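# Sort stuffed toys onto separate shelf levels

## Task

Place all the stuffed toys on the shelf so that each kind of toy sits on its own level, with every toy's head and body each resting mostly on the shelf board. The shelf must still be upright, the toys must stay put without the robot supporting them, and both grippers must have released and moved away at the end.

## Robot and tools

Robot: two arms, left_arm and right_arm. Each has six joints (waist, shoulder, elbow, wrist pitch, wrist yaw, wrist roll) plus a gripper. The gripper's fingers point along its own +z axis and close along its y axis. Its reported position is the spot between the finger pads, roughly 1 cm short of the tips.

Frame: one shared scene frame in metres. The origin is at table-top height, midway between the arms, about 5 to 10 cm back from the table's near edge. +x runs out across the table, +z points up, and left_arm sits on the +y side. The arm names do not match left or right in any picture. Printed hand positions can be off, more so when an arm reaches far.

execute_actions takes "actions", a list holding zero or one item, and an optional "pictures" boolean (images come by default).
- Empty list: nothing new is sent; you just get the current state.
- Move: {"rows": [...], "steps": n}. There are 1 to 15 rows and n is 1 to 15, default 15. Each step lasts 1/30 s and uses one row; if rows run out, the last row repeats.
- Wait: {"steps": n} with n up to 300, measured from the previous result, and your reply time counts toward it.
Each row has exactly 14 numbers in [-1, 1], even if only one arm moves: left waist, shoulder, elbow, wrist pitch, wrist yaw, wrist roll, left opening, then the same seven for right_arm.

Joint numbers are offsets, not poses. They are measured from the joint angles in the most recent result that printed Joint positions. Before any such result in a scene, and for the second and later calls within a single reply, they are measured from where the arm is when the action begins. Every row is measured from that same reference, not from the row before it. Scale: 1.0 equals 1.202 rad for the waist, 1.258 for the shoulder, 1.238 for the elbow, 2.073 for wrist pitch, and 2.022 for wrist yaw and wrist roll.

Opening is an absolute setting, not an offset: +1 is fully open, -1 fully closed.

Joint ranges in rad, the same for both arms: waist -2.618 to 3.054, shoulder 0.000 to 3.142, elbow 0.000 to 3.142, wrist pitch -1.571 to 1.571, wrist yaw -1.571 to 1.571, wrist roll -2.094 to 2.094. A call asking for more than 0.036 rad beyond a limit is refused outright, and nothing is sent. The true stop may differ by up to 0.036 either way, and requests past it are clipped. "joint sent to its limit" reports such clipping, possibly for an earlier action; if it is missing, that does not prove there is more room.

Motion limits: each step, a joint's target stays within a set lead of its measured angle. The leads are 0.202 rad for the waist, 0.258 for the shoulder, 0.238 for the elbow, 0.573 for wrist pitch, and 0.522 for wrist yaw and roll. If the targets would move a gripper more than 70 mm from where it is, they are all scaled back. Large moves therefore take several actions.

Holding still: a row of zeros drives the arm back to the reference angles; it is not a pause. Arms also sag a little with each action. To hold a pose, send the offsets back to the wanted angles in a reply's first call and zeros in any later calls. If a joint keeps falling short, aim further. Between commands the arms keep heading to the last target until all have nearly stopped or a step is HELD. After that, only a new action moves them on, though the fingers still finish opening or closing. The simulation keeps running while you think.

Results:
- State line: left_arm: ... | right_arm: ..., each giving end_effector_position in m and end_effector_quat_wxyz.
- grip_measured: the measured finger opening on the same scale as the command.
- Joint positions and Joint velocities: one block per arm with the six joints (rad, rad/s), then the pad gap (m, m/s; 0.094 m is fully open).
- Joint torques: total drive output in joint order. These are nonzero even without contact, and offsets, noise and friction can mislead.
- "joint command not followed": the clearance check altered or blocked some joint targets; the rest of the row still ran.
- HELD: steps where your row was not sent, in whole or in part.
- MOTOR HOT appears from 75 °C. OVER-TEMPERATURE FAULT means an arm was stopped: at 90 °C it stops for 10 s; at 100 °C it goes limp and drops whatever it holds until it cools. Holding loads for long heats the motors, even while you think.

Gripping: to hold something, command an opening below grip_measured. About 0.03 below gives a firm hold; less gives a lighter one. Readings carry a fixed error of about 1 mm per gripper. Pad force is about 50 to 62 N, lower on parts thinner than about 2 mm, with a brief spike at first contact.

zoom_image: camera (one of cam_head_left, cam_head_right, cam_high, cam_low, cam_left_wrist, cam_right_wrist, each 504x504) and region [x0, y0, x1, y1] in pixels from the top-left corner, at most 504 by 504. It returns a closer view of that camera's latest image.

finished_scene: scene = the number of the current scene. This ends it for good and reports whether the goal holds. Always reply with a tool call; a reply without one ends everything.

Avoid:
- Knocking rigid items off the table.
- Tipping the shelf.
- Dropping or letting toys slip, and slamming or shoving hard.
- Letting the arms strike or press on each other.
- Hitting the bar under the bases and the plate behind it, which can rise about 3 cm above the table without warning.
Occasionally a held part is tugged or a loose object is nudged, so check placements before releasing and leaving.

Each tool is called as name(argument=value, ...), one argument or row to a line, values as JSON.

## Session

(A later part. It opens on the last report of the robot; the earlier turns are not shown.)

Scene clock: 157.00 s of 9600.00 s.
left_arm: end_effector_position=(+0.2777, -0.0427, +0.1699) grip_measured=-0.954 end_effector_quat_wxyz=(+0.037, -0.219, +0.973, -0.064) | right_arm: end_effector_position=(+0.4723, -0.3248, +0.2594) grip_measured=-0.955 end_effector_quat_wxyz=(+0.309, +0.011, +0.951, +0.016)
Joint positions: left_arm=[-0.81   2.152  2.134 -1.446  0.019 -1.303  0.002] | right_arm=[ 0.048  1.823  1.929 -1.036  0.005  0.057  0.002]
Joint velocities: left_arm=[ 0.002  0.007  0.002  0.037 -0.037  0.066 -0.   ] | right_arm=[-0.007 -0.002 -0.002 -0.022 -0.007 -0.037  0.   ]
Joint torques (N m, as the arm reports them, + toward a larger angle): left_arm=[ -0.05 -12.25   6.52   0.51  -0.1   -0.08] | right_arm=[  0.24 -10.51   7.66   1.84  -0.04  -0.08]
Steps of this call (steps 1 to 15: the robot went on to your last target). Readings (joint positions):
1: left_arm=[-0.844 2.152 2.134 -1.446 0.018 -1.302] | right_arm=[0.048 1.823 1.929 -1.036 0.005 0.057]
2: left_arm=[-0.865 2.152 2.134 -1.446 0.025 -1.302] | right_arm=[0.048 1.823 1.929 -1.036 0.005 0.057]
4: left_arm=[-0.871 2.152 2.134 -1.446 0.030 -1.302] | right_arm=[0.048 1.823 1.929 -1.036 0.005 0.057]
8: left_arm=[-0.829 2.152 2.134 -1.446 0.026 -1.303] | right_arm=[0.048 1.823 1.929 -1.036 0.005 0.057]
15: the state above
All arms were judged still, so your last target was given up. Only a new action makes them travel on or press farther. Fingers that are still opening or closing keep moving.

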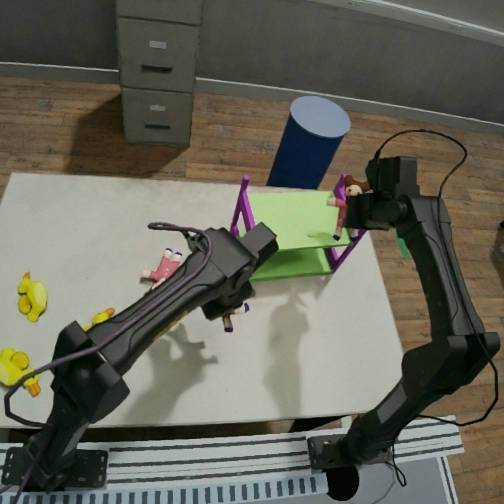

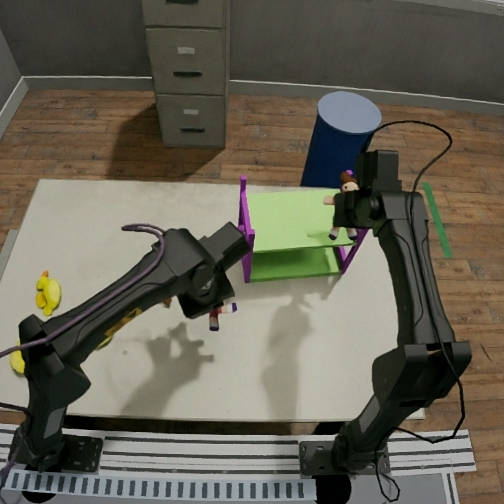

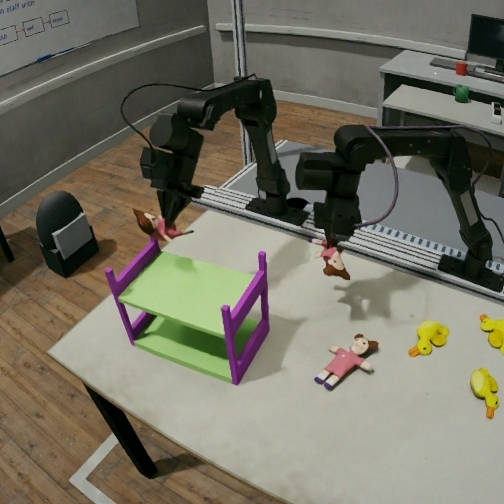

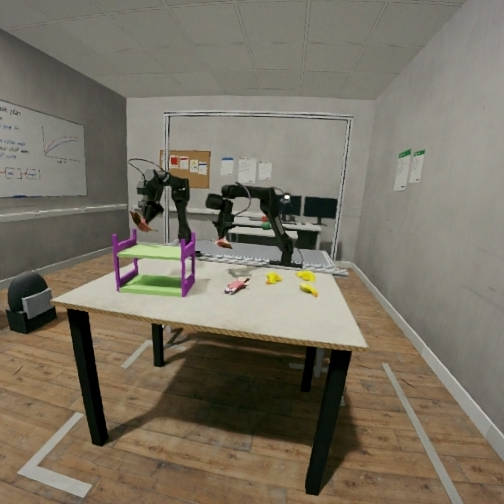

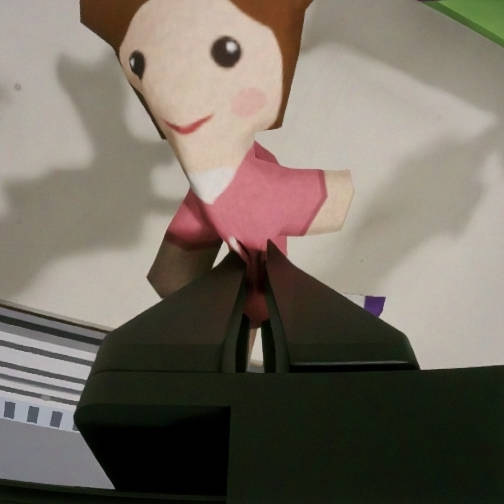

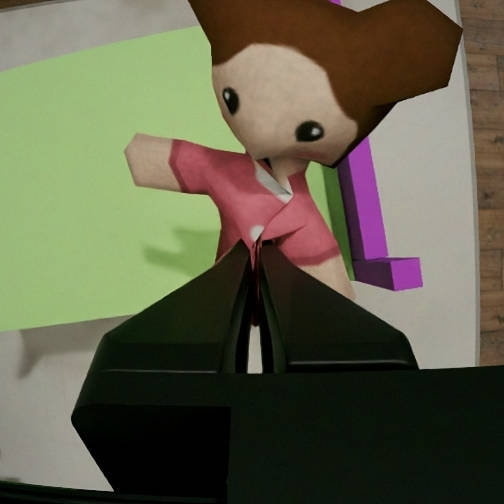

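execute_actions(
  actions=[
    {"rows": [[0, 0.038, -0.229, 0.119, -0.01, 0, -1, 0.031, 0.172, 0.170, -0.089, 0, -0.132, -1]], "steps": 15},
  ],
  pictures=false,
)

execute_actions(
  actions=[
    {"steps": 15},
  ],
)

Scene clock: 171.53 s of 9600.00 s.
left_arm: end_effector_position=(+0.2694, -0.0290, +0.0616) grip_measured=-0.954 end_effector_quat_wxyz=(-0.001, -0.222, +0.975, +0.008) | right_arm: end_effector_position=(+0.4873, -0.3069, +0.1945) grip_measured=-0.955 end_effector_quat_wxyz=(+0.201, -0.129, +0.971, -0.012)
Joint positions: left_arm=[-0.81   2.232  1.836 -1.233  0.017 -1.303  0.002] | right_arm=[ 0.083  2.069  2.12  -1.204  0.007 -0.195  0.002]
Joint velocities: left_arm=[-0.007 -0.115 -0.007  0.081 -0.051  0.007 -0.001] | right_arm=[-0.002  0.007  0.002 -0.037  0.007 -0.066  0.001]
Joint torques (N m, as the arm reports them, + toward a larger angle): left_arm=[ -0.07 -15.19   6.23   0.44  -0.19   0.02] | right_arm=[  0.21 -12.11   7.33   1.39   0.02  -0.06]
Steps of this call (steps 1 to 90: nothing new was sent; then 11.03 s passed at rest; steps 91 to 105: all 15 steps of this action). Readings (joint positions):
91: left_arm=[-0.810 2.149 2.103 -1.417 0.018 -1.303] | right_arm=[0.051 1.851 1.970 -1.078 0.006 0.021]
92: left_arm=[-0.810 2.138 2.050 -1.372 0.018 -1.303] | right_arm=[0.054 1.897 2.043 -1.119 0.007 -0.024]
94: left_arm=[-0.810 2.148 1.948 -1.316 0.017 -1.303] | right_arm=[0.067 1.974 2.114 -1.123 0.007 -0.089]
98: left_arm=[-0.810 2.229 1.849 -1.267 0.017 -1.303] | right_arm=[0.083 2.057 2.120 -1.174 0.007 -0.158]
105: the state above

Scene clock: 172.03 s of 9600.00 s.
left_arm: end_effector_position=(+0.2712, -0.0310, +0.0642) grip_measured=-0.954 end_effector_quat_wxyz=(+0.003, -0.222, +0.975, +0.001) | right_arm: end_effector_position=(+0.4867, -0.3070, +0.1943) grip_measured=-0.955 end_effector_quat_wxyz=(+0.200, -0.134, +0.971, -0.013)
Joint positions: left_arm=[-0.81   2.225  1.836 -1.224  0.017 -1.303  0.002] | right_arm=[ 0.083  2.069  2.12  -1.207  0.007 -0.204  0.002]
Joint velocities: left_arm=[ 0.017 -0.027 -0.007  0.007  0.037 -0.037  0.   ] | right_arm=[-0.002  0.007 -0.017 -0.066  0.007 -0.037 -0.   ]
Joint torques (N m, as the arm reports them, + toward a larger angle): left_arm=[ -0.07 -14.97   6.46   0.48  -0.2   -0.01] | right_arm=[  0.21 -12.02   7.39   1.35   0.    -0.07]
Steps of this call (steps 1 to 15: the robot went on to your last target). Readings (joint positions):
1: left_arm=[-0.810 2.229 1.836 -1.230 0.017 -1.303] | right_arm=[0.083 2.069 2.120 -1.205 0.007 -0.197]
2: left_arm=[-0.810 2.226 1.836 -1.229 0.017 -1.303] | right_arm=[0.083 2.069 2.120 -1.206 0.007 -0.198]
4: left_arm=[-0.810 2.225 1.836 -1.226 0.017 -1.303] | right_arm=[0.083 2.069 2.120 -1.206 0.007 -0.201]
8: left_arm=[-0.810 2.225 1.836 -1.224 0.017 -1.303] | right_arm=[0.083 2.069 2.120 -1.206 0.007 -0.203]
15: the state above
All arms were judged still, so your last target was given up. Only a new action makes them travel on or press farther. Fingers that are still opening or closing keep moving.

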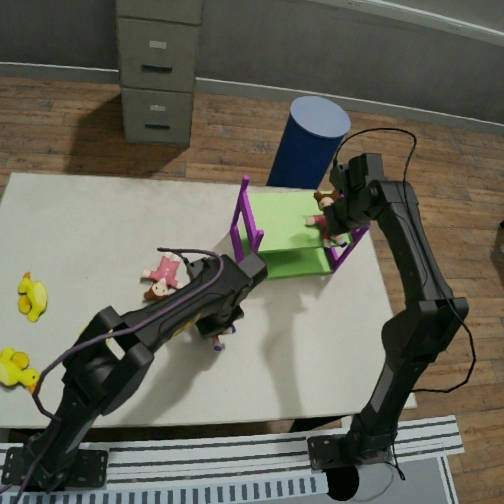

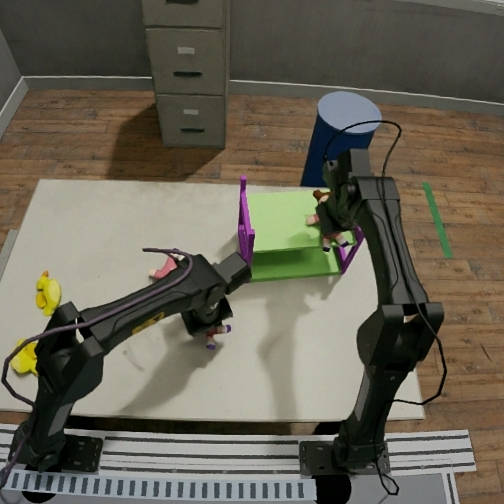

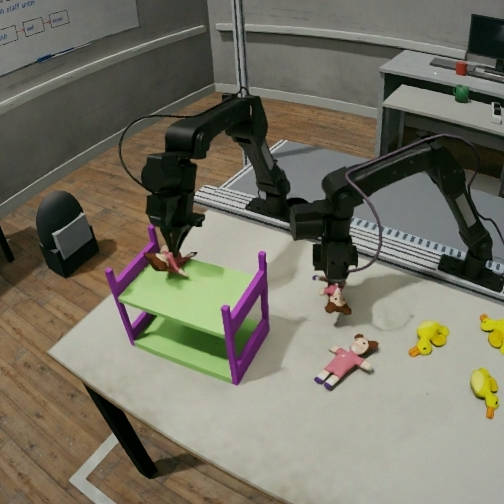

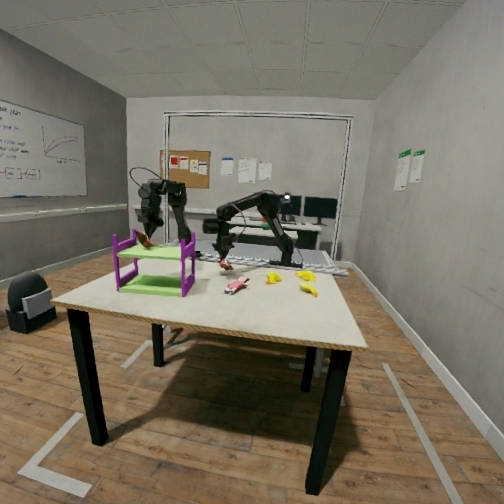

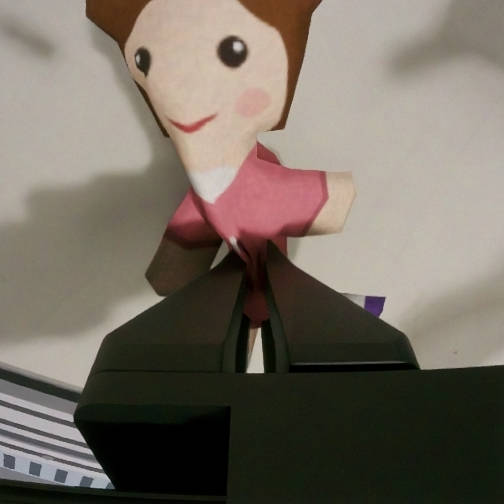

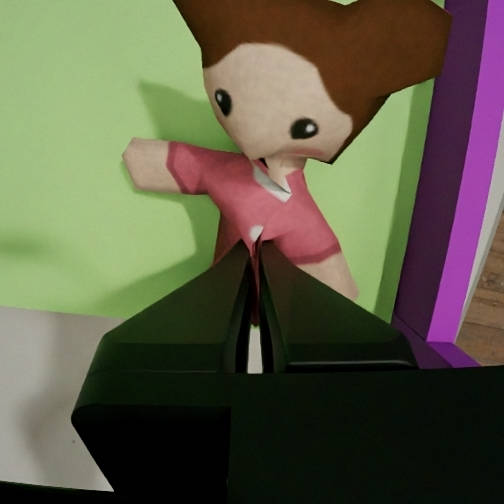

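execute_actions(
  actions=[
    {"rows": [[0, -0.02, 0.01, 0.01, 0, 0, 1, 0, -0.023, 0.04, 0.061, 0, 0, -1],[0, -0.02, 0.01, 0.01, 0, 0, 1, 0, -0.023, 0.04, 0.061, 0, 0, -1],[0, -0.02, 0.01, 0.01, 0, 0, 1, 0, -0.023, 0.04, 0.061, 0, 0, -1],[0, -0.02, 0.01, 0.01, 0, 0, 1, 0, -0.023, 0.04, 0.061, 0, 0, -1],[0, -0.02, 0.01, 0.01, 0, 0, 1, 0, -0.023, 0.04, 0.061, 0, 0, -1],[0, -0.02, 0.01, 0.01, 0, 0, 1, 0, -0.023, 0.04, 0.061, 0, 0, -1],[0, -0.02, 0.01, 0.01, 0, 0, 1, 0, 0.017, 0.04, 0.061, 0, 0, -1],[0, -0.02, 0.01, 0.01, 0, 0, 1, 0, 0.017, 0.04, 0.061, 0, 0, -1],[0, -0.02, 0.01, 0.01, 0, 0, 1, 0, 0.017, 0.04, 0.061, 0, 0, -1],[0, -0.032, 0.27, -0.04, 0, 0, 1, 0, 0.017, 0.04, 0.061, 0, 0, -1]], "steps": 15},
  ],
  pictures=false,
)

execute_actions(
  actions=[
    {"steps": 12},
  ],
)

Scene clock: 196.27 s of 9600.00 s.
left_arm: end_effector_position=(+0.3015, -0.0683, +0.1293) grip_measured=+1.000 end_effector_quat_wxyz=(+0.048, -0.219, +0.971, -0.084) | right_arm: end_effector_position=(+0.5149, -0.3050, +0.2052) grip_measured=-0.955 end_effector_quat_wxyz=(+0.253, -0.132, +0.958, -0.016)
Joint positions: left_arm=[-0.81   2.232  2.088 -1.276  0.017 -1.303  0.094] | right_arm=[ 0.083  2.089  2.146 -1.105  0.007 -0.204  0.002]
Joint velocities: left_arm=[ 0.002 -0.286  1.048 -0.022  0.022  0.037 -0.   ] | right_arm=[-0.002  0.056 -0.007 -0.022 -0.007 -0.066  0.001]
Joint torques (N m, as the arm reports them, + toward a larger angle): left_arm=[ -0.04 -16.07   6.8    0.23  -0.03  -0.02] | right_arm=[  0.06 -10.33   7.77   1.97   0.01   0.  ]
Steps of this call (steps 1 to 90: nothing new was sent; then 20.73 s passed at rest; steps 91 to 105: all 15 steps of this action). Readings (joint positions):
91: left_arm=[-0.810 2.225 1.836 -1.223 0.017 -1.303] | right_arm=[0.083 2.069 2.122 -1.201 0.007 -0.204]
92: left_arm=[-0.810 2.225 1.836 -1.223 0.017 -1.303] | right_arm=[0.083 2.069 2.126 -1.185 0.007 -0.204]
94: left_arm=[-0.810 2.225 1.836 -1.222 0.017 -1.303] | right_arm=[0.083 2.069 2.136 -1.155 0.007 -0.204]
98: left_arm=[-0.810 2.225 1.836 -1.222 0.017 -1.303] | right_arm=[0.083 2.070 2.146 -1.116 0.007 -0.204]
105: the state above

Scene clock: 196.67 s of 9600.00 s.
left_arm: end_effector_position=(+0.3057, -0.0746, +0.1701) grip_measured=+1.000 end_effector_quat_wxyz=(+0.070, -0.216, +0.966, -0.126) | right_arm: end_effector_position=(+0.5154, -0.3050, +0.2045) grip_measured=-0.955 end_effector_quat_wxyz=(+0.253, -0.132, +0.958, -0.016)
Joint positions: left_arm=[-0.81   2.184  2.153 -1.291  0.017 -1.303  0.094] | right_arm=[ 0.083  2.091  2.146 -1.103  0.007 -0.204  0.002]
Joint velocities: left_arm=[ 0.007  0.017 -0.007  0.037 -0.066 -0.007 -0.   ] | right_arm=[ 0.012 -0.022 -0.017 -0.037 -0.037 -0.037 -0.001]
Joint torques (N m, as the arm reports them, + toward a larger angle): left_arm=[ -0.03 -12.7    7.05   0.58  -0.03  -0.01] | right_arm=[  0.05 -10.24   7.77   1.95   0.01   0.  ]
Steps of this call (steps 1 to 12: the robot went on to your last target). Readings (joint positions):
1: left_arm=[-0.810 2.220 2.116 -1.276 0.017 -1.303] | right_arm=[0.083 2.090 2.146 -1.105 0.007 -0.204]
2: left_arm=[-0.810 2.206 2.133 -1.276 0.017 -1.303] | right_arm=[0.083 2.091 2.146 -1.105 0.007 -0.204]
4: left_arm=[-0.810 2.183 2.150 -1.276 0.017 -1.303] | right_arm=[0.083 2.091 2.146 -1.105 0.007 -0.204]
8: left_arm=[-0.810 2.178 2.153 -1.283 0.017 -1.303] | right_arm=[0.083 2.091 2.146 -1.104 0.007 -0.204]
12: the state above

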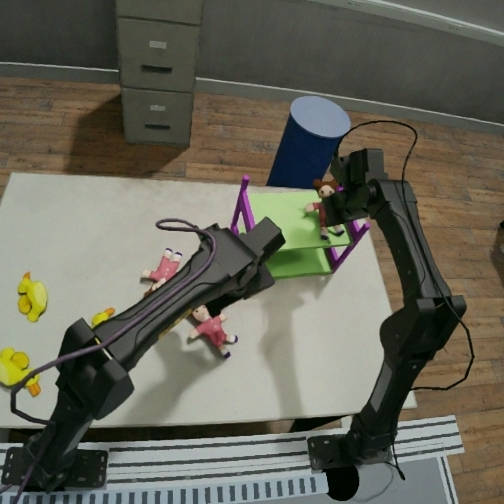

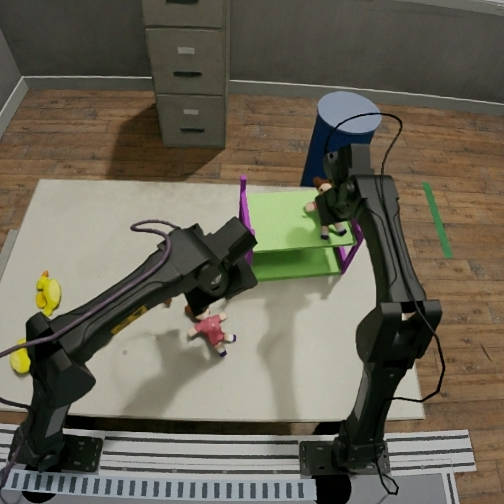

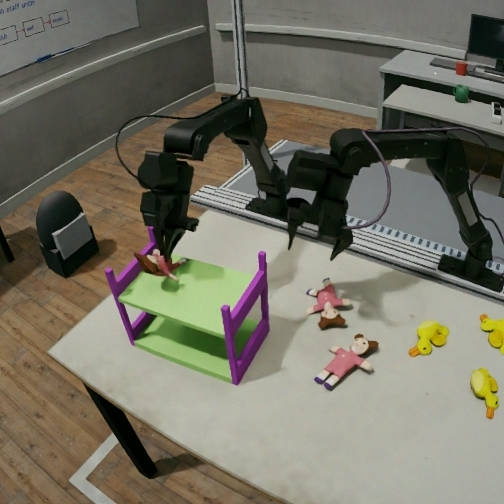

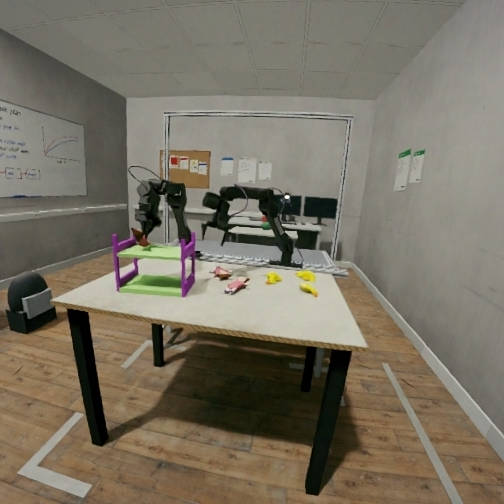

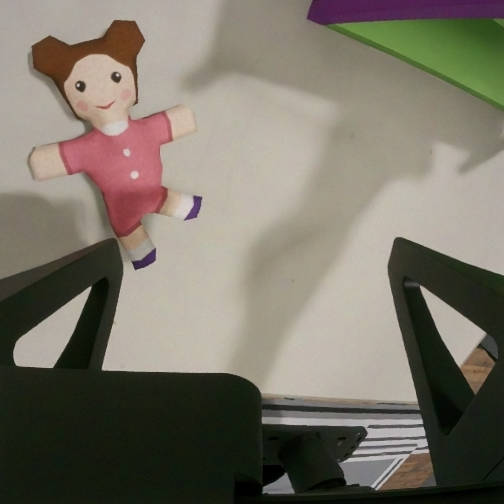

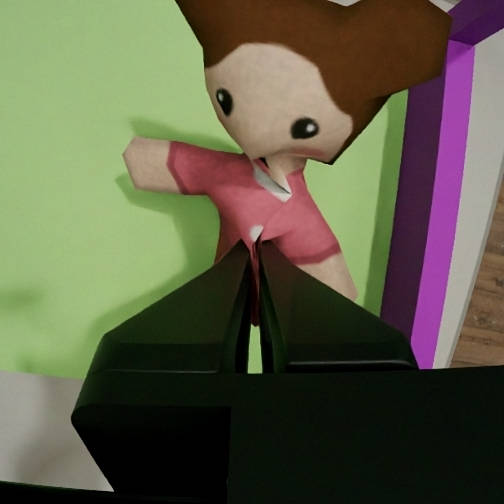

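execute_actions(
  actions=[
    {"rows": [[0.333, 0, 0.012, -0.01, -0.008, 0.6, 1, 0.015, 0.02, 0.015, 0.01, 0, 0, -1],[0.333, 0, 0.012, -0.01, -0.008, 0.6, 1, 0.015, 0.02, 0.015, 0.01, 0, 0, -1],[0.333, 0, 0.012, -0.01, -0.008, 0.6, 1, 0.015, 0.02, 0.015, 0.01, 0, 0, -1],[0.333, 0, 0.012, -0.01, -0.008, 0.6, 1, 0.015, 0.02, 0.015, 0.01, 0, 0, -1],[0.333, 0, 0.012, -0.01, -0.008, 0.6, 1, 0.015, 0.02, 0.015, 0.01, 0, 0, -1],[0.333, 0, 0.012, -0.01, -0.008, 0.6, 1, 0.015, 0.02, 0.015, 0.01, 0, 0, -1],[0.333, 0, 0.012, -0.01, -0.008, 0.6, 1, 0.015, 0.02, 0.015, 0.01, 0, 0, -1],[0.333, 0, 0.012, -0.01, -0.008, 0.6, 1, 0.015, 0.02, 0.015, 0.01, 0, 0, -1],[0.333, 0, 0.012, -0.01, -0.008, 0.6, 1, 0.015, 0.02, 0.015, 0.01, 0, 0, -1],[0.333, 0, 0.012, -0.01, -0.008, 0.6, 1, 0.015, 0.02, 0.015, 0.01, 0, 0, 0.1]], "steps": 15},
  ],
  pictures=false,
)

execute_actions(
  actions=[
    {"steps": 20},
  ],
)

Scene clock: 207.87 s of 9600.00 s.
left_arm: end_effector_position=(+0.4324, +0.1022, +0.1721) grip_measured=+1.000 end_effector_quat_wxyz=(+0.136, +0.077, +0.987, -0.043) | right_arm: end_effector_position=(+0.5180, -0.2989, +0.1934) grip_measured=+0.093 end_effector_quat_wxyz=(+0.244, -0.138, +0.960, -0.014)
Joint positions: left_arm=[-0.36   2.184  2.153 -1.301 -0.005 -0.25   0.094] | right_arm=[ 0.094  2.114  2.146 -1.098  0.007 -0.204  0.051]
Joint velocities: left_arm=[-0.168 -0.007 -0.012  0.022 -0.037  0.989  0.   ] | right_arm=[-0.012  0.017 -0.002 -0.051 -0.007 -0.022  0.009]
Joint torques (N m, as the arm reports them, + toward a larger angle): left_arm=[ -3.27 -12.89   6.67   0.65   0.06   0.07] | right_arm=[  0.61 -10.19   7.41   1.83   0.01   0.  ]
Steps of this call (steps 1 to 30: the robot went on to your last target; steps 31 to 90: nothing new was sent; then 7.70 s passed at rest; steps 91 to 105: all 15 steps of this action). Readings (joint positions):
91: left_arm=[-0.799 2.184 2.153 -1.296 0.021 -1.252] | right_arm=[0.084 2.092 2.146 -1.103 0.007 -0.204]
92: left_arm=[-0.783 2.184 2.153 -1.296 0.027 -1.178] | right_arm=[0.085 2.094 2.146 -1.102 0.007 -0.204]
94: left_arm=[-0.719 2.184 2.153 -1.296 0.028 -1.036] | right_arm=[0.089 2.101 2.146 -1.102 0.007 -0.204]
98: left_arm=[-0.538 2.184 2.153 -1.296 0.027 -0.746] | right_arm=[0.094 2.114 2.146 -1.101 0.007 -0.204]
105: the state above

Scene clock: 208.53 s of 9600.00 s.
left_arm: end_effector_position=(+0.4201, +0.0787, +0.1716) grip_measured=+1.000 end_effector_quat_wxyz=(+0.135, +0.178, +0.974, -0.036) | right_arm: end_effector_position=(+0.5180, -0.2989, +0.1934) grip_measured=+0.098 end_effector_quat_wxyz=(+0.244, -0.138, +0.960, -0.014)
Joint positions: left_arm=[-0.414  2.184  2.153 -1.307 -0.001 -0.1    0.094] | right_arm=[ 0.094  2.114  2.146 -1.098  0.007 -0.204  0.052]
Joint velocities: left_arm=[ 0.007 -0.012  0.002  0.007 -0.007 -0.022  0.   ] | right_arm=[-0.007  0.012  0.007  0.066 -0.022  0.037 -0.   ]
Joint torques (N m, as the arm reports them, + toward a larger angle): left_arm=[  0.32 -12.74   6.72   0.64   0.01   0.03] | right_arm=[  0.62 -10.24   7.41   1.82   0.01   0.  ]
Steps of this call (steps 1 to 20: the robot went on to your last target). Readings (joint positions):
1: left_arm=[-0.366 2.184 2.153 -1.302 -0.005 -0.220] | right_arm=[0.094 2.114 2.146 -1.098 0.007 -0.204]
2: left_arm=[-0.376 2.184 2.153 -1.303 -0.005 -0.195] | right_arm=[0.094 2.114 2.146 -1.098 0.007 -0.204]
4: left_arm=[-0.396 2.184 2.153 -1.304 -0.004 -0.160] | right_arm=[0.094 2.114 2.146 -1.098 0.007 -0.204]
8: left_arm=[-0.414 2.184 2.153 -1.306 -0.001 -0.123] | right_arm=[0.094 2.114 2.146 -1.098 0.007 -0.204]
20: the state above

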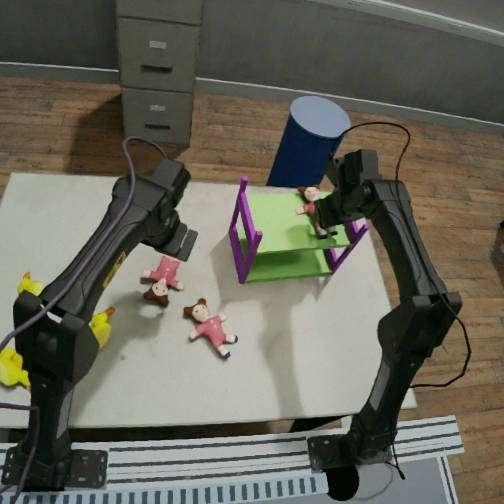

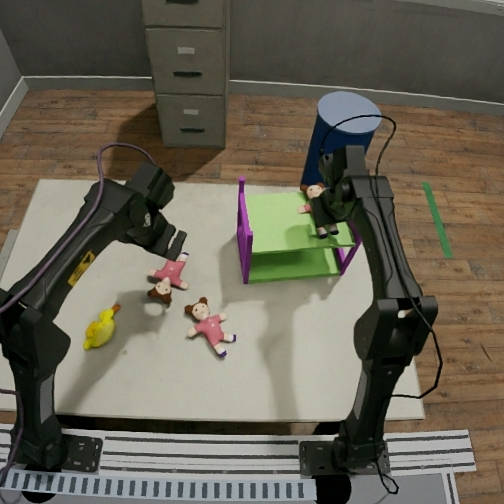

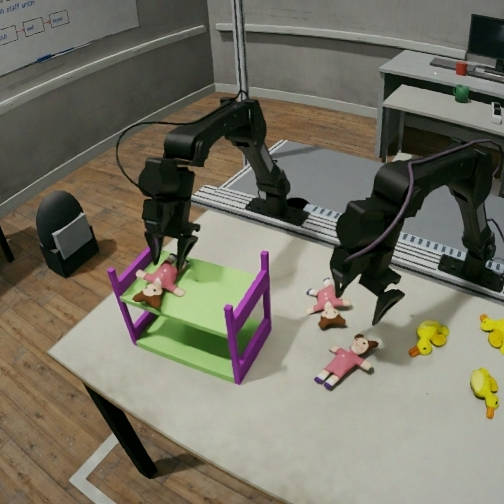

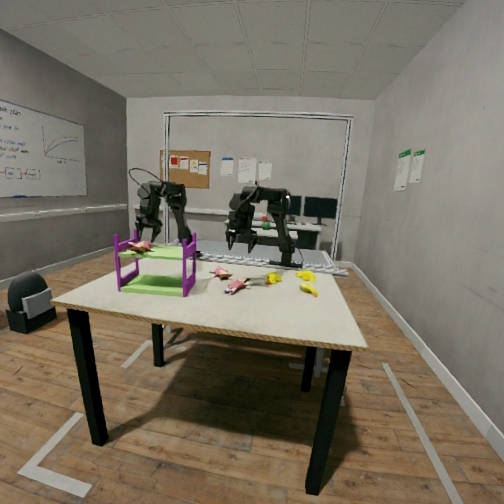

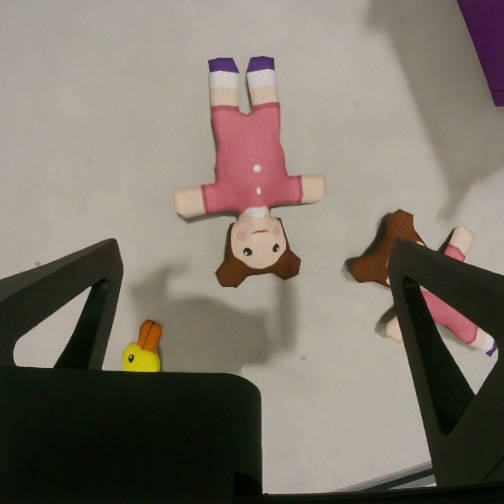

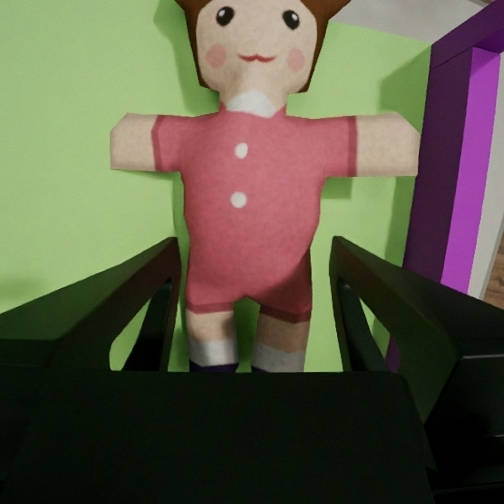

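execute_actions(
  actions=[
    {"rows": [[0.013, 0.108, -0.197, 0.182, 0, 0, 1, 0, 0, 0.015, 0.01, 0, 0, -1],[0.013, 0.108, -0.197, 0.182, 0, 0, 1, 0, 0, 0.015, 0.01, 0, 0, -1],[0.013, 0.108, -0.197, 0.182, 0, 0, 1, 0, 0, 0.015, 0.01, 0, 0, -1],[0.013, 0.108, -0.197, 0.182, 0, 0, 1, 0, 0, 0.015, 0.01, 0, 0, -1],[0.013, 0.108, -0.197, 0.182, 0, 0, 1, 0, 0, 0.015, 0.01, 0, 0, -1],[0.013, 0.108, -0.197, 0.182, 0, 0, 1, 0, 0, 0.015, 0.01, 0, 0, -1],[0.013, 0.108, -0.197, 0.182, 0, 0, 1, 0, 0, 0.015, 0.01, 0, 0, -1],[0.013, 0.108, -0.197, 0.182, 0, 0, 1, 0, 0, 0.015, 0.01, 0, 0, -1],[0.013, 0.108, -0.197, 0.182, 0, 0, 1, 0, 0, 0.015, 0.01, 0, 0, -1],[0.013, 0.108, -0.197, 0.182, 0, 0, 1, 0, -0.035, 0.015, -0.02, 0, 0, -1],[0.013, 0.108, -0.197, 0.182, 0, 0, 1, 0, -0.035, 0.015, -0.035, 0, 0, -1],[0.013, 0.108, -0.197, 0.182, 0, 0, 1, 0, -0.035, 0.015, -0.05, 0, 0, -1]], "steps": 15},
  ],
  pictures=false,
)

execute_actions(
  actions=[
    {"steps": 15},
  ],
)

Scene clock: 227.77 s of 9600.00 s.
left_arm: end_effector_position=(+0.4325, +0.0765, +0.0252) grip_measured=+1.000 end_effector_quat_wxyz=(+0.077, +0.177, +0.981, -0.019) | right_arm: end_effector_position=(+0.5084, -0.2997, +0.1931) grip_measured=-0.973 end_effector_quat_wxyz=(+0.229, -0.138, +0.964, -0.013)
Joint positions: left_arm=[-0.408  2.366  1.893 -0.987 -0.001 -0.098  0.094] | right_arm=[ 0.094  2.106  2.146 -1.139  0.007 -0.204  0.001]
Joint velocities: left_arm=[ 0.012 -0.183  0.007  0.198  0.051  0.081  0.   ] | right_arm=[-0.012 -0.066 -0.002 -0.33  -0.022 -0.022 -0.   ]
Joint torques (N m, as the arm reports them, + toward a larger angle): left_arm=[  0.68 -17.31   6.52   0.76  -0.03   0.  ] | right_arm=[  0.05 -12.57   7.4    1.31   0.01  -0.01]
Steps of this call (steps 1 to 15: the robot went on to your last target; steps 16 to 90: nothing new was sent; then 15.73 s passed at rest; steps 91 to 105: all 15 steps of this action). Readings (joint positions):
91: left_arm=[-0.414 2.186 2.135 -1.283 -0.001 -0.098] | right_arm=[0.094 2.114 2.146 -1.097 0.007 -0.204]
92: left_arm=[-0.414 2.186 2.107 -1.242 -0.001 -0.098] | right_arm=[0.094 2.114 2.146 -1.097 0.007 -0.204]
94: left_arm=[-0.414 2.211 2.045 -1.168 -0.001 -0.098] | right_arm=[0.094 2.114 2.146 -1.095 0.007 -0.204]
98: left_arm=[-0.412 2.312 1.935 -1.042 -0.001 -0.098] | right_arm=[0.094 2.114 2.146 -1.089 0.007 -0.204]
105: the state above

Scene clock: 228.27 s of 9600.00 s.
left_arm: end_effector_position=(+0.4408, +0.0724, +0.0377) grip_measured=+1.000 end_effector_quat_wxyz=(+0.102, +0.176, +0.979, -0.026) | right_arm: end_effector_position=(+0.5014, -0.3003, +0.1927) grip_measured=-0.973 end_effector_quat_wxyz=(+0.217, -0.139, +0.966, -0.013)
Joint positions: left_arm=[-0.408  2.342  1.893 -0.958 -0.001 -0.098  0.094] | right_arm=[ 0.094  2.1    2.146 -1.168  0.007 -0.204  0.001]
Joint velocities: left_arm=[-0.002 -0.002 -0.007 -0.022  0.007  0.022  0.   ] | right_arm=[ 0.007 -0.007 -0.002 -0.022  0.081 -0.007 -0.   ]
Joint torques (N m, as the arm reports them, + toward a larger angle): left_arm=[  0.72 -15.99   6.9    0.89  -0.01  -0.02] | right_arm=[  0.06 -12.35   7.34   1.2    0.01  -0.01]
Steps of this call (steps 1 to 15: the robot went on to your last target). Readings (joint positions):
1: left_arm=[-0.408 2.360 1.893 -0.981 -0.001 -0.098] | right_arm=[0.094 2.103 2.146 -1.146 0.007 -0.204]
2: left_arm=[-0.408 2.354 1.893 -0.976 -0.001 -0.098] | right_arm=[0.094 2.101 2.146 -1.152 0.007 -0.204]
4: left_arm=[-0.408 2.345 1.893 -0.968 -0.001 -0.098] | right_arm=[0.094 2.100 2.146 -1.160 0.007 -0.204]
8: left_arm=[-0.408 2.342 1.893 -0.960 -0.001 -0.098] | right_arm=[0.094 2.100 2.146 -1.166 0.007 -0.204]
15: the state above

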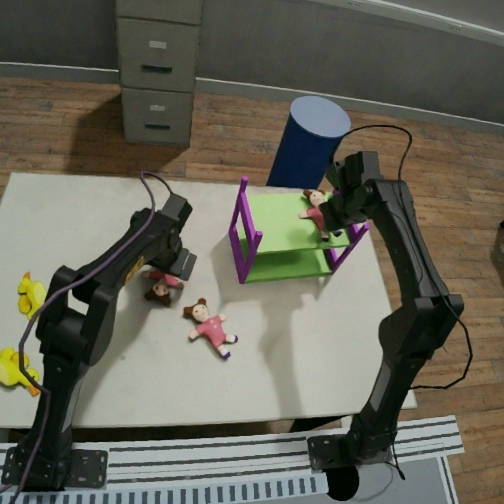

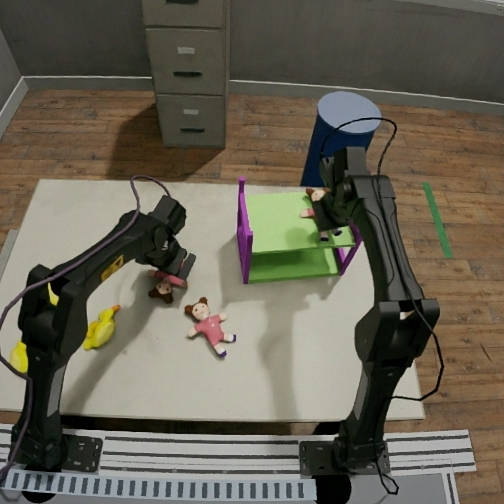

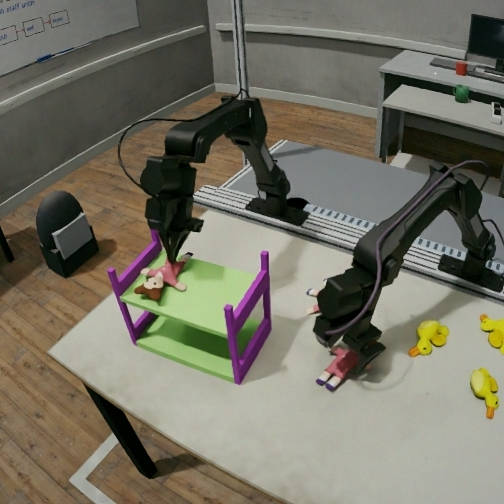

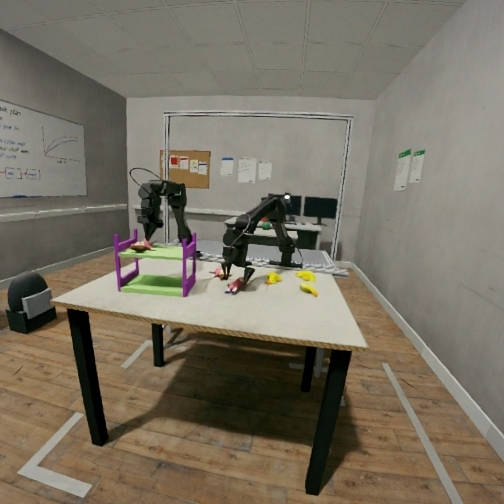

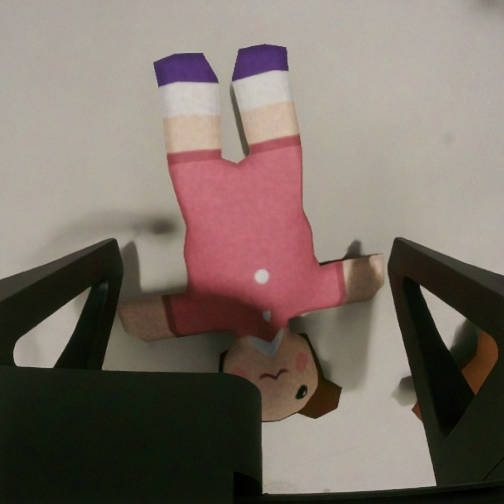

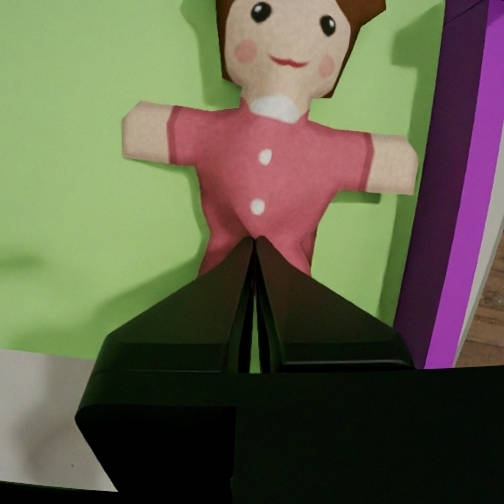

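execute_actions(
  actions=[
    {"rows": [[0, -0.015, 0.012, 0.055, 0, 0, 1, 0, -0.02, 0.015, 0, 0, 0, 0.1],[0, -0.015, 0.012, 0.055, 0, 0, 1, 0, -0.02, 0.015, 0, 0, 0, 0.1],[0, -0.015, 0.012, 0.055, 0, 0, 1, 0, -0.02, 0.015, 0, 0, 0, 0.1],[0, -0.015, 0.012, 0.055, 0, 0, 1, 0, -0.02, 0.015, 0, 0, 0, 0.1],[0, -0.015, 0.012, 0.055, 0, 0, 1, 0, -0.02, 0.015, 0, 0, 0, 0.1],[0, 0.03, 0.012, 0.055, 0, 0, 1, 0, -0.02, 0.015, 0, 0, 0, 0.1],[0, 0.03, 0.012, 0.055, 0, 0, 1, 0, -0.02, 0.015, 0, 0, 0, 0.1],[0, 0.03, 0.012, 0.055, 0, 0, 1, 0, -0.16, 0.015, 0, 0, 0, 0.1]], "steps": 15},
  ],
  pictures=false,
)

execute_actions(
  actions=[
    {"steps": 10},
  ],
)

Scene clock: 250.00 s of 9600.00 s.
left_arm: end_effector_position=(+0.4542, +0.0659, +0.0191) grip_measured=+1.000 end_effector_quat_wxyz=(+0.117, +0.176, +0.977, -0.030) | right_arm: end_effector_position=(+0.4817, -0.3026, +0.2724) grip_measured=+0.098 end_effector_quat_wxyz=(+0.296, -0.135, +0.945, -0.017)
Joint positions: left_arm=[-0.408  2.39   1.893 -0.878 -0.001 -0.098  0.094] | right_arm=[ 0.094  1.931  2.146 -1.174  0.007 -0.204  0.052]
Joint velocities: left_arm=[-0.022 -0.007  0.002  0.051  0.022 -0.095  0.   ] | right_arm=[-0.012 -0.589  0.173  0.022  0.022 -0.11   0.   ]
Joint torques (N m, as the arm reports them, + toward a larger angle): left_arm=[ -0.06 -15.32   6.7    0.98   0.     0.01] | right_arm=[ 0.01 -8.35  6.39  1.88  0.   -0.01]
Steps of this call (steps 1 to 15: the robot went on to your last target; steps 16 to 90: nothing new was sent; then 18.23 s passed at rest; steps 91 to 105: all 15 steps of this action). Readings (joint positions):
91: left_arm=[-0.408 2.342 1.893 -0.952 -0.001 -0.098] | right_arm=[0.094 2.100 2.146 -1.170 0.007 -0.204]
92: left_arm=[-0.408 2.342 1.893 -0.938 -0.001 -0.098] | right_arm=[0.094 2.100 2.146 -1.170 0.007 -0.204]
94: left_arm=[-0.408 2.342 1.893 -0.913 -0.001 -0.098] | right_arm=[0.094 2.100 2.146 -1.170 0.007 -0.204]
98: left_arm=[-0.408 2.356 1.893 -0.883 -0.001 -0.098] | right_arm=[0.094 2.091 2.145 -1.169 0.007 -0.204]
105: the state above

Scene clock: 250.33 s of 9600.00 s.
left_arm: end_effector_position=(+0.4551, +0.0655, +0.0194) grip_measured=+1.000 end_effector_quat_wxyz=(+0.119, +0.176, +0.977, -0.031) | right_arm: end_effector_position=(+0.4784, -0.3030, +0.2939) grip_measured=+0.098 end_effector_quat_wxyz=(+0.321, -0.134, +0.938, -0.019)
Joint positions: left_arm=[-0.408  2.39   1.893 -0.874 -0.001 -0.098  0.094] | right_arm=[ 0.094  1.897  2.16  -1.169  0.007 -0.204  0.052]
Joint velocities: left_arm=[-0.017 -0.022 -0.007  0.007  0.051 -0.095  0.   ] | right_arm=[ 0.012 -0.012  0.002  0.007  0.007 -0.037 -0.001]
Joint torques (N m, as the arm reports them, + toward a larger angle): left_arm=[  0.07 -15.42   6.74   0.92  -0.01  -0.02] | right_arm=[ 0.06 -8.12  5.98  1.92  0.01 -0.01]
Steps of this call (steps 1 to 10: the robot went on to your last target). Readings (joint positions):
1: left_arm=[-0.408 2.390 1.893 -0.878 -0.001 -0.098] | right_arm=[0.094 1.913 2.152 -1.173 0.007 -0.204]
2: left_arm=[-0.408 2.390 1.893 -0.877 -0.001 -0.098] | right_arm=[0.094 1.901 2.157 -1.172 0.007 -0.204]
4: left_arm=[-0.408 2.390 1.893 -0.875 -0.001 -0.098] | right_arm=[0.094 1.892 2.160 -1.169 0.007 -0.204]
8: left_arm=[-0.408 2.390 1.893 -0.874 -0.001 -0.098] | right_arm=[0.094 1.897 2.160 -1.169 0.007 -0.204]
10: the state above

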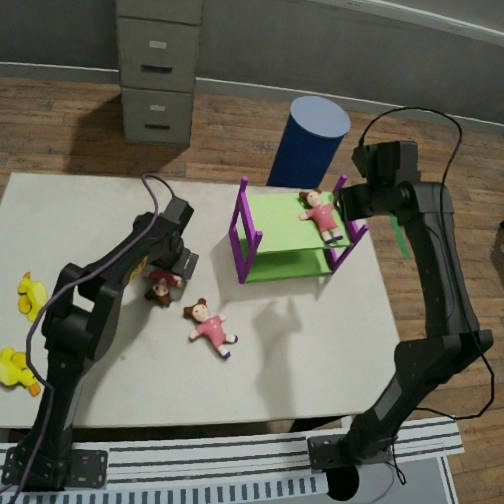

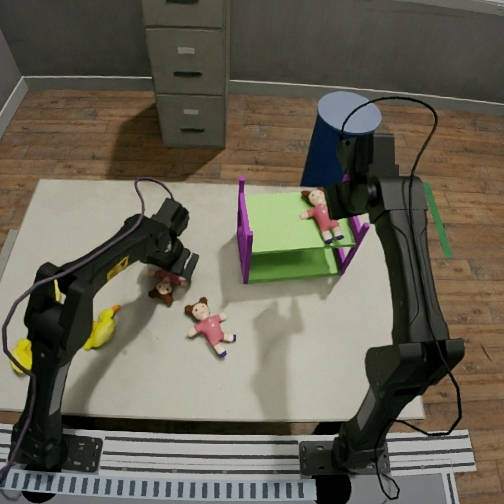

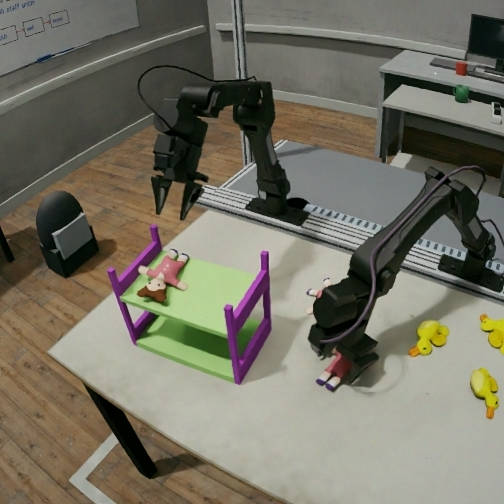

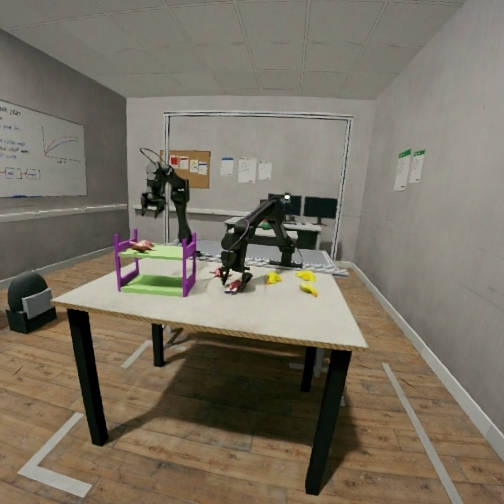

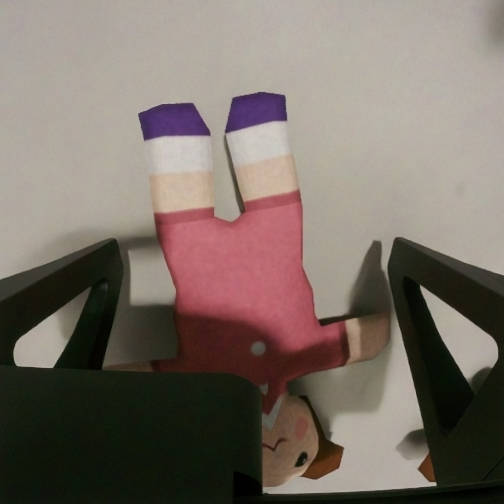

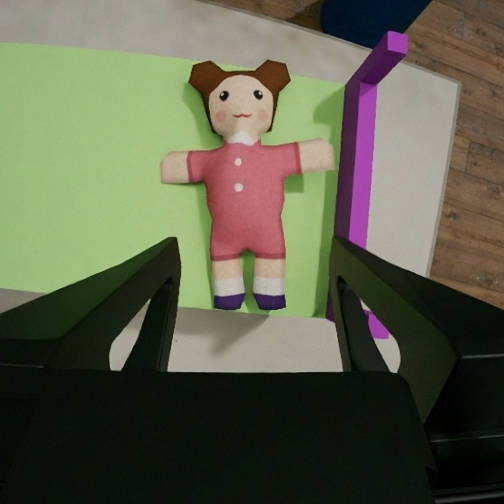

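execute_actions(
  actions=[
    {"rows": [[0, -0.01, 0.012, 0.015, 0, 0, -1, 0.629, 0, 0, -0.14, 0, 0.15, 1],[0, -0.01, 0.012, 0.015, 0, 0, -1, 0.629, 0, 0, -0.14, 0, 0.15, 1],[0, -0.01, 0.012, 0.015, 0, 0, -1, 0.629, 0, 0, -0.14, 0, 0.15, 1],[0, -0.01, 0.012, 0.015, 0, 0, -1, 0.629, 0, 0, -0.14, 0, 0.15, 1],[0, -0.01, 0.012, 0.015, 0, 0, -1, 0.629, 0, 0, -0.14, 0, 0.15, 1],[0, -0.01, 0.012, 0.015, 0, 0, -1, 0.629, 0, 0, -0.14, 0, 0.15, 1],[0, -0.01, 0.012, 0.015, 0, 0, -1, 0.629, 0, 0, -0.14, 0, 0.15, 1],[0, -0.01, 0.012, 0.015, 0, 0, -1, 0.629, 0, 0, -0.14, 0, 0.15, 1],[0, -0.01, 0.012, 0.015, 0, 0, -1, 0.629, 0, 0, -0.14, 0, 0.15, 1],[0, -0.01, 0.012, 0.015, 0, 0, -1, 0.629, 0, 0, -0.14, 0, 0.15, 1],[0, -0.01, 0.012, 0.015, 0, 0, -1, 0.629, 0, 0, -0.14, 0, 0.15, 1],[0, -0.01, 0.012, 0.015, 0, 0, -1, 0.629, 0.213, -0.032, -0.14, 0, 0.15, 1]], "steps": 15},
  ],
  pictures=false,
)

Scene clock: 265.83 s of 9600.00 s.
left_arm: end_effector_position=(+0.4555, +0.0652, +0.0195) grip_measured=-0.949 end_effector_quat_wxyz=(+0.120, +0.176, +0.976, -0.031) | right_arm: end_effector_position=(+0.3151, -0.0338, +0.2332) grip_measured=+1.000 end_effector_quat_wxyz=(+0.157, -0.344, +0.923, +0.073)
Joint positions: left_arm=[-0.408  2.39   1.893 -0.872 -0.001 -0.098  0.002] | right_arm=[ 0.787  1.98   2.16  -1.4    0.007  0.06   0.094]
Joint velocities: left_arm=[ 0.002 -0.007 -0.002 -0.066 -0.022 -0.022  0.   ] | right_arm=[ 0.706  0.994 -0.002 -0.081 -0.007  0.037  0.   ]
Joint torques (N m, as the arm reports them, + toward a larger angle): left_arm=[ -0.1  -15.54   6.75   0.9   -0.06  -0.01] | right_arm=[-1.05 -5.24  3.45  1.08  0.01  0.08]
Steps of this call (steps 1 to 30: the robot went on to your last target; steps 31 to 90: nothing new was sent; then 12.00 s passed at rest; steps 91 to 105: all 15 steps of this action). Readings (joint positions):
91: left_arm=[-0.408 2.390 1.893 -0.873 -0.001 -0.098] | right_arm=[0.107 1.897 2.160 -1.184 0.013 -0.174]
92: left_arm=[-0.408 2.390 1.893 -0.873 -0.001 -0.098] | right_arm=[0.131 1.897 2.160 -1.217 0.021 -0.134]
94: left_arm=[-0.408 2.390 1.893 -0.873 -0.001 -0.098] | right_arm=[0.217 1.898 2.160 -1.281 0.023 -0.070]
98: left_arm=[-0.408 2.390 1.893 -0.872 -0.001 -0.098] | right_arm=[0.440 1.900 2.160 -1.359 0.021 0.012]
105: the state above

execute_actions(
  actions=[
    {"rows": [[0, -0.19, 0.208, -0.279, 0, 0, -1, 0.052, 0.147, -0.032, -0.029, 0, 0.02, 1],[0, -0.19, 0.208, -0.279, 0, 0, -1, 0.052, 0.147, -0.032, -0.029, 0, 0.02, 1],[0, -0.19, 0.208, -0.279, 0, 0, -1, 0.052, 0.147, -0.032, -0.029, 0, 0.02, 1],[0, -0.19, 0.208, -0.279, 0, 0, -1, 0.052, 0.147, -0.032, -0.029, 0, 0.02, 1],[0, -0.19, 0.208, -0.279, 0, 0, -1, 0.052, 0.147, -0.032, -0.029, 0, 0.02, 1],[0, -0.19, 0.208, -0.279, 0, 0, -1, 0.052, 0.147, -0.032, -0.029, 0, 0.02, 1],[0.173, -0.19, 0.208, -0.279, 0, 0.79, -1, 0.052, 0.147, -0.032, -0.029, 0, 0.02, 1]], "steps": 15},
  ],
  pictures=true,
)

Scene clock: 275.53 s of 9600.00 s.
left_arm: end_effector_position=(+0.4367, +0.1763, +0.1598) grip_measured=-0.949 end_effector_quat_wxyz=(+0.101, +0.374, +0.922, +0.010) | right_arm: end_effector_position=(+0.2855, -0.0202, +0.1250) grip_measured=+1.000 end_effector_quat_wxyz=(+0.010, -0.366, +0.931, +0.009)
Joint positions: left_arm=[-0.204  2.177  2.112 -1.35   0.002  0.521  0.002] | right_arm=[ 0.854  2.193  2.1   -1.449  0.006  0.095  0.094]
Joint velocities: left_arm=[ 0.745 -0.344  0.222 -0.579 -0.11   2.791 -0.001] | right_arm=[ 0.002  0.007  0.007  0.007 -0.051  0.022  0.   ]
Joint torques (N m, as the arm reports them, + toward a larger angle): left_arm=[ -3.37 -13.1    7.46   0.44   0.2    0.02] | right_arm=[ -0.33 -12.55   7.06   0.61   0.02   0.06]
Steps of this call (steps 1 to 30: the robot went on to your last target; steps 31 to 90: nothing new was sent; then 6.20 s passed at rest; steps 91 to 105: all 15 steps of this action). Readings (joint positions):
91: left_arm=[-0.408 2.387 1.903 -0.896 -0.001 -0.098] | right_arm=[0.854 2.193 2.100 -1.448 0.006 0.093]
92: left_arm=[-0.408 2.382 1.917 -0.943 -0.001 -0.098] | right_arm=[0.854 2.193 2.100 -1.448 0.006 0.093]
94: left_arm=[-0.408 2.358 1.947 -1.032 -0.001 -0.098] | right_arm=[0.854 2.193 2.100 -1.449 0.006 0.094]
98: left_arm=[-0.392 2.282 2.014 -1.168 0.005 -0.018] | right_arm=[0.854 2.193 2.100 -1.449 0.006 0.094]
105: the state above

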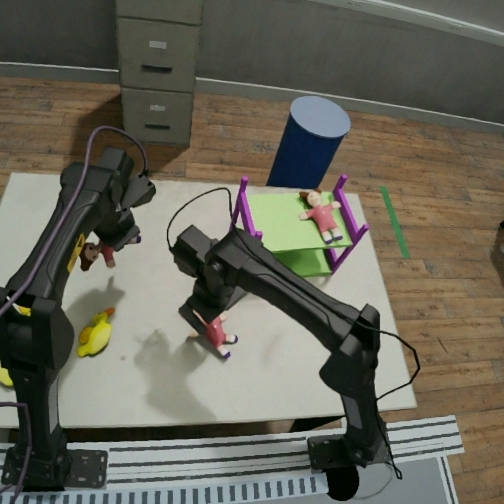

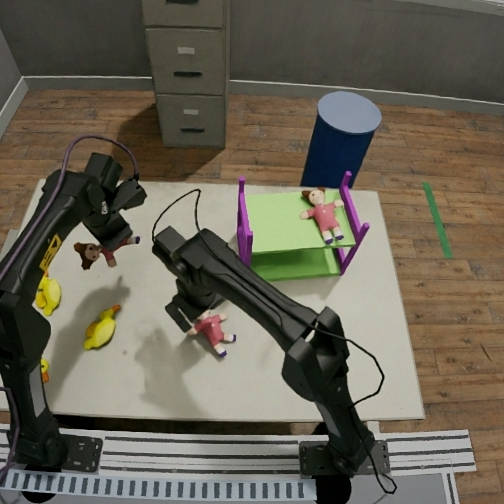

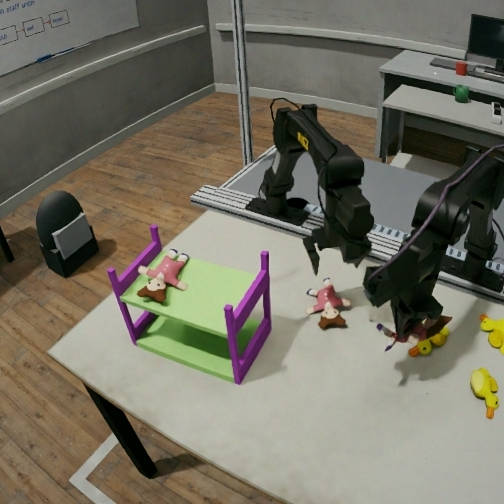

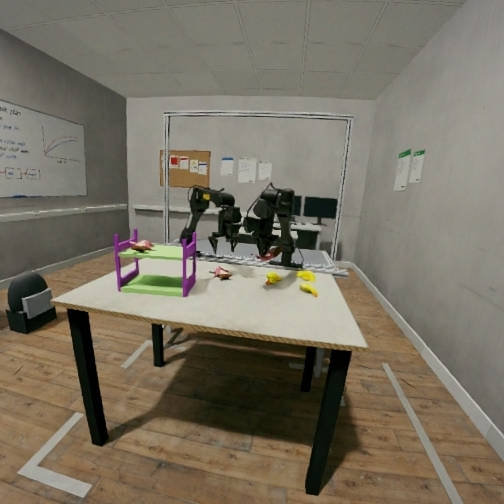

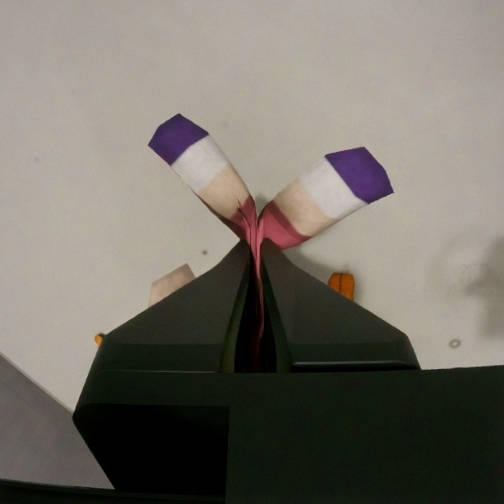

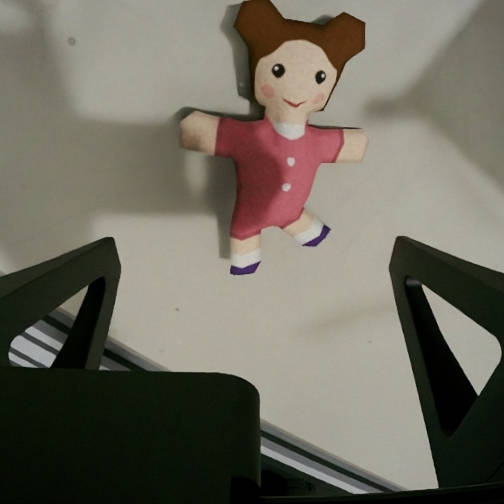

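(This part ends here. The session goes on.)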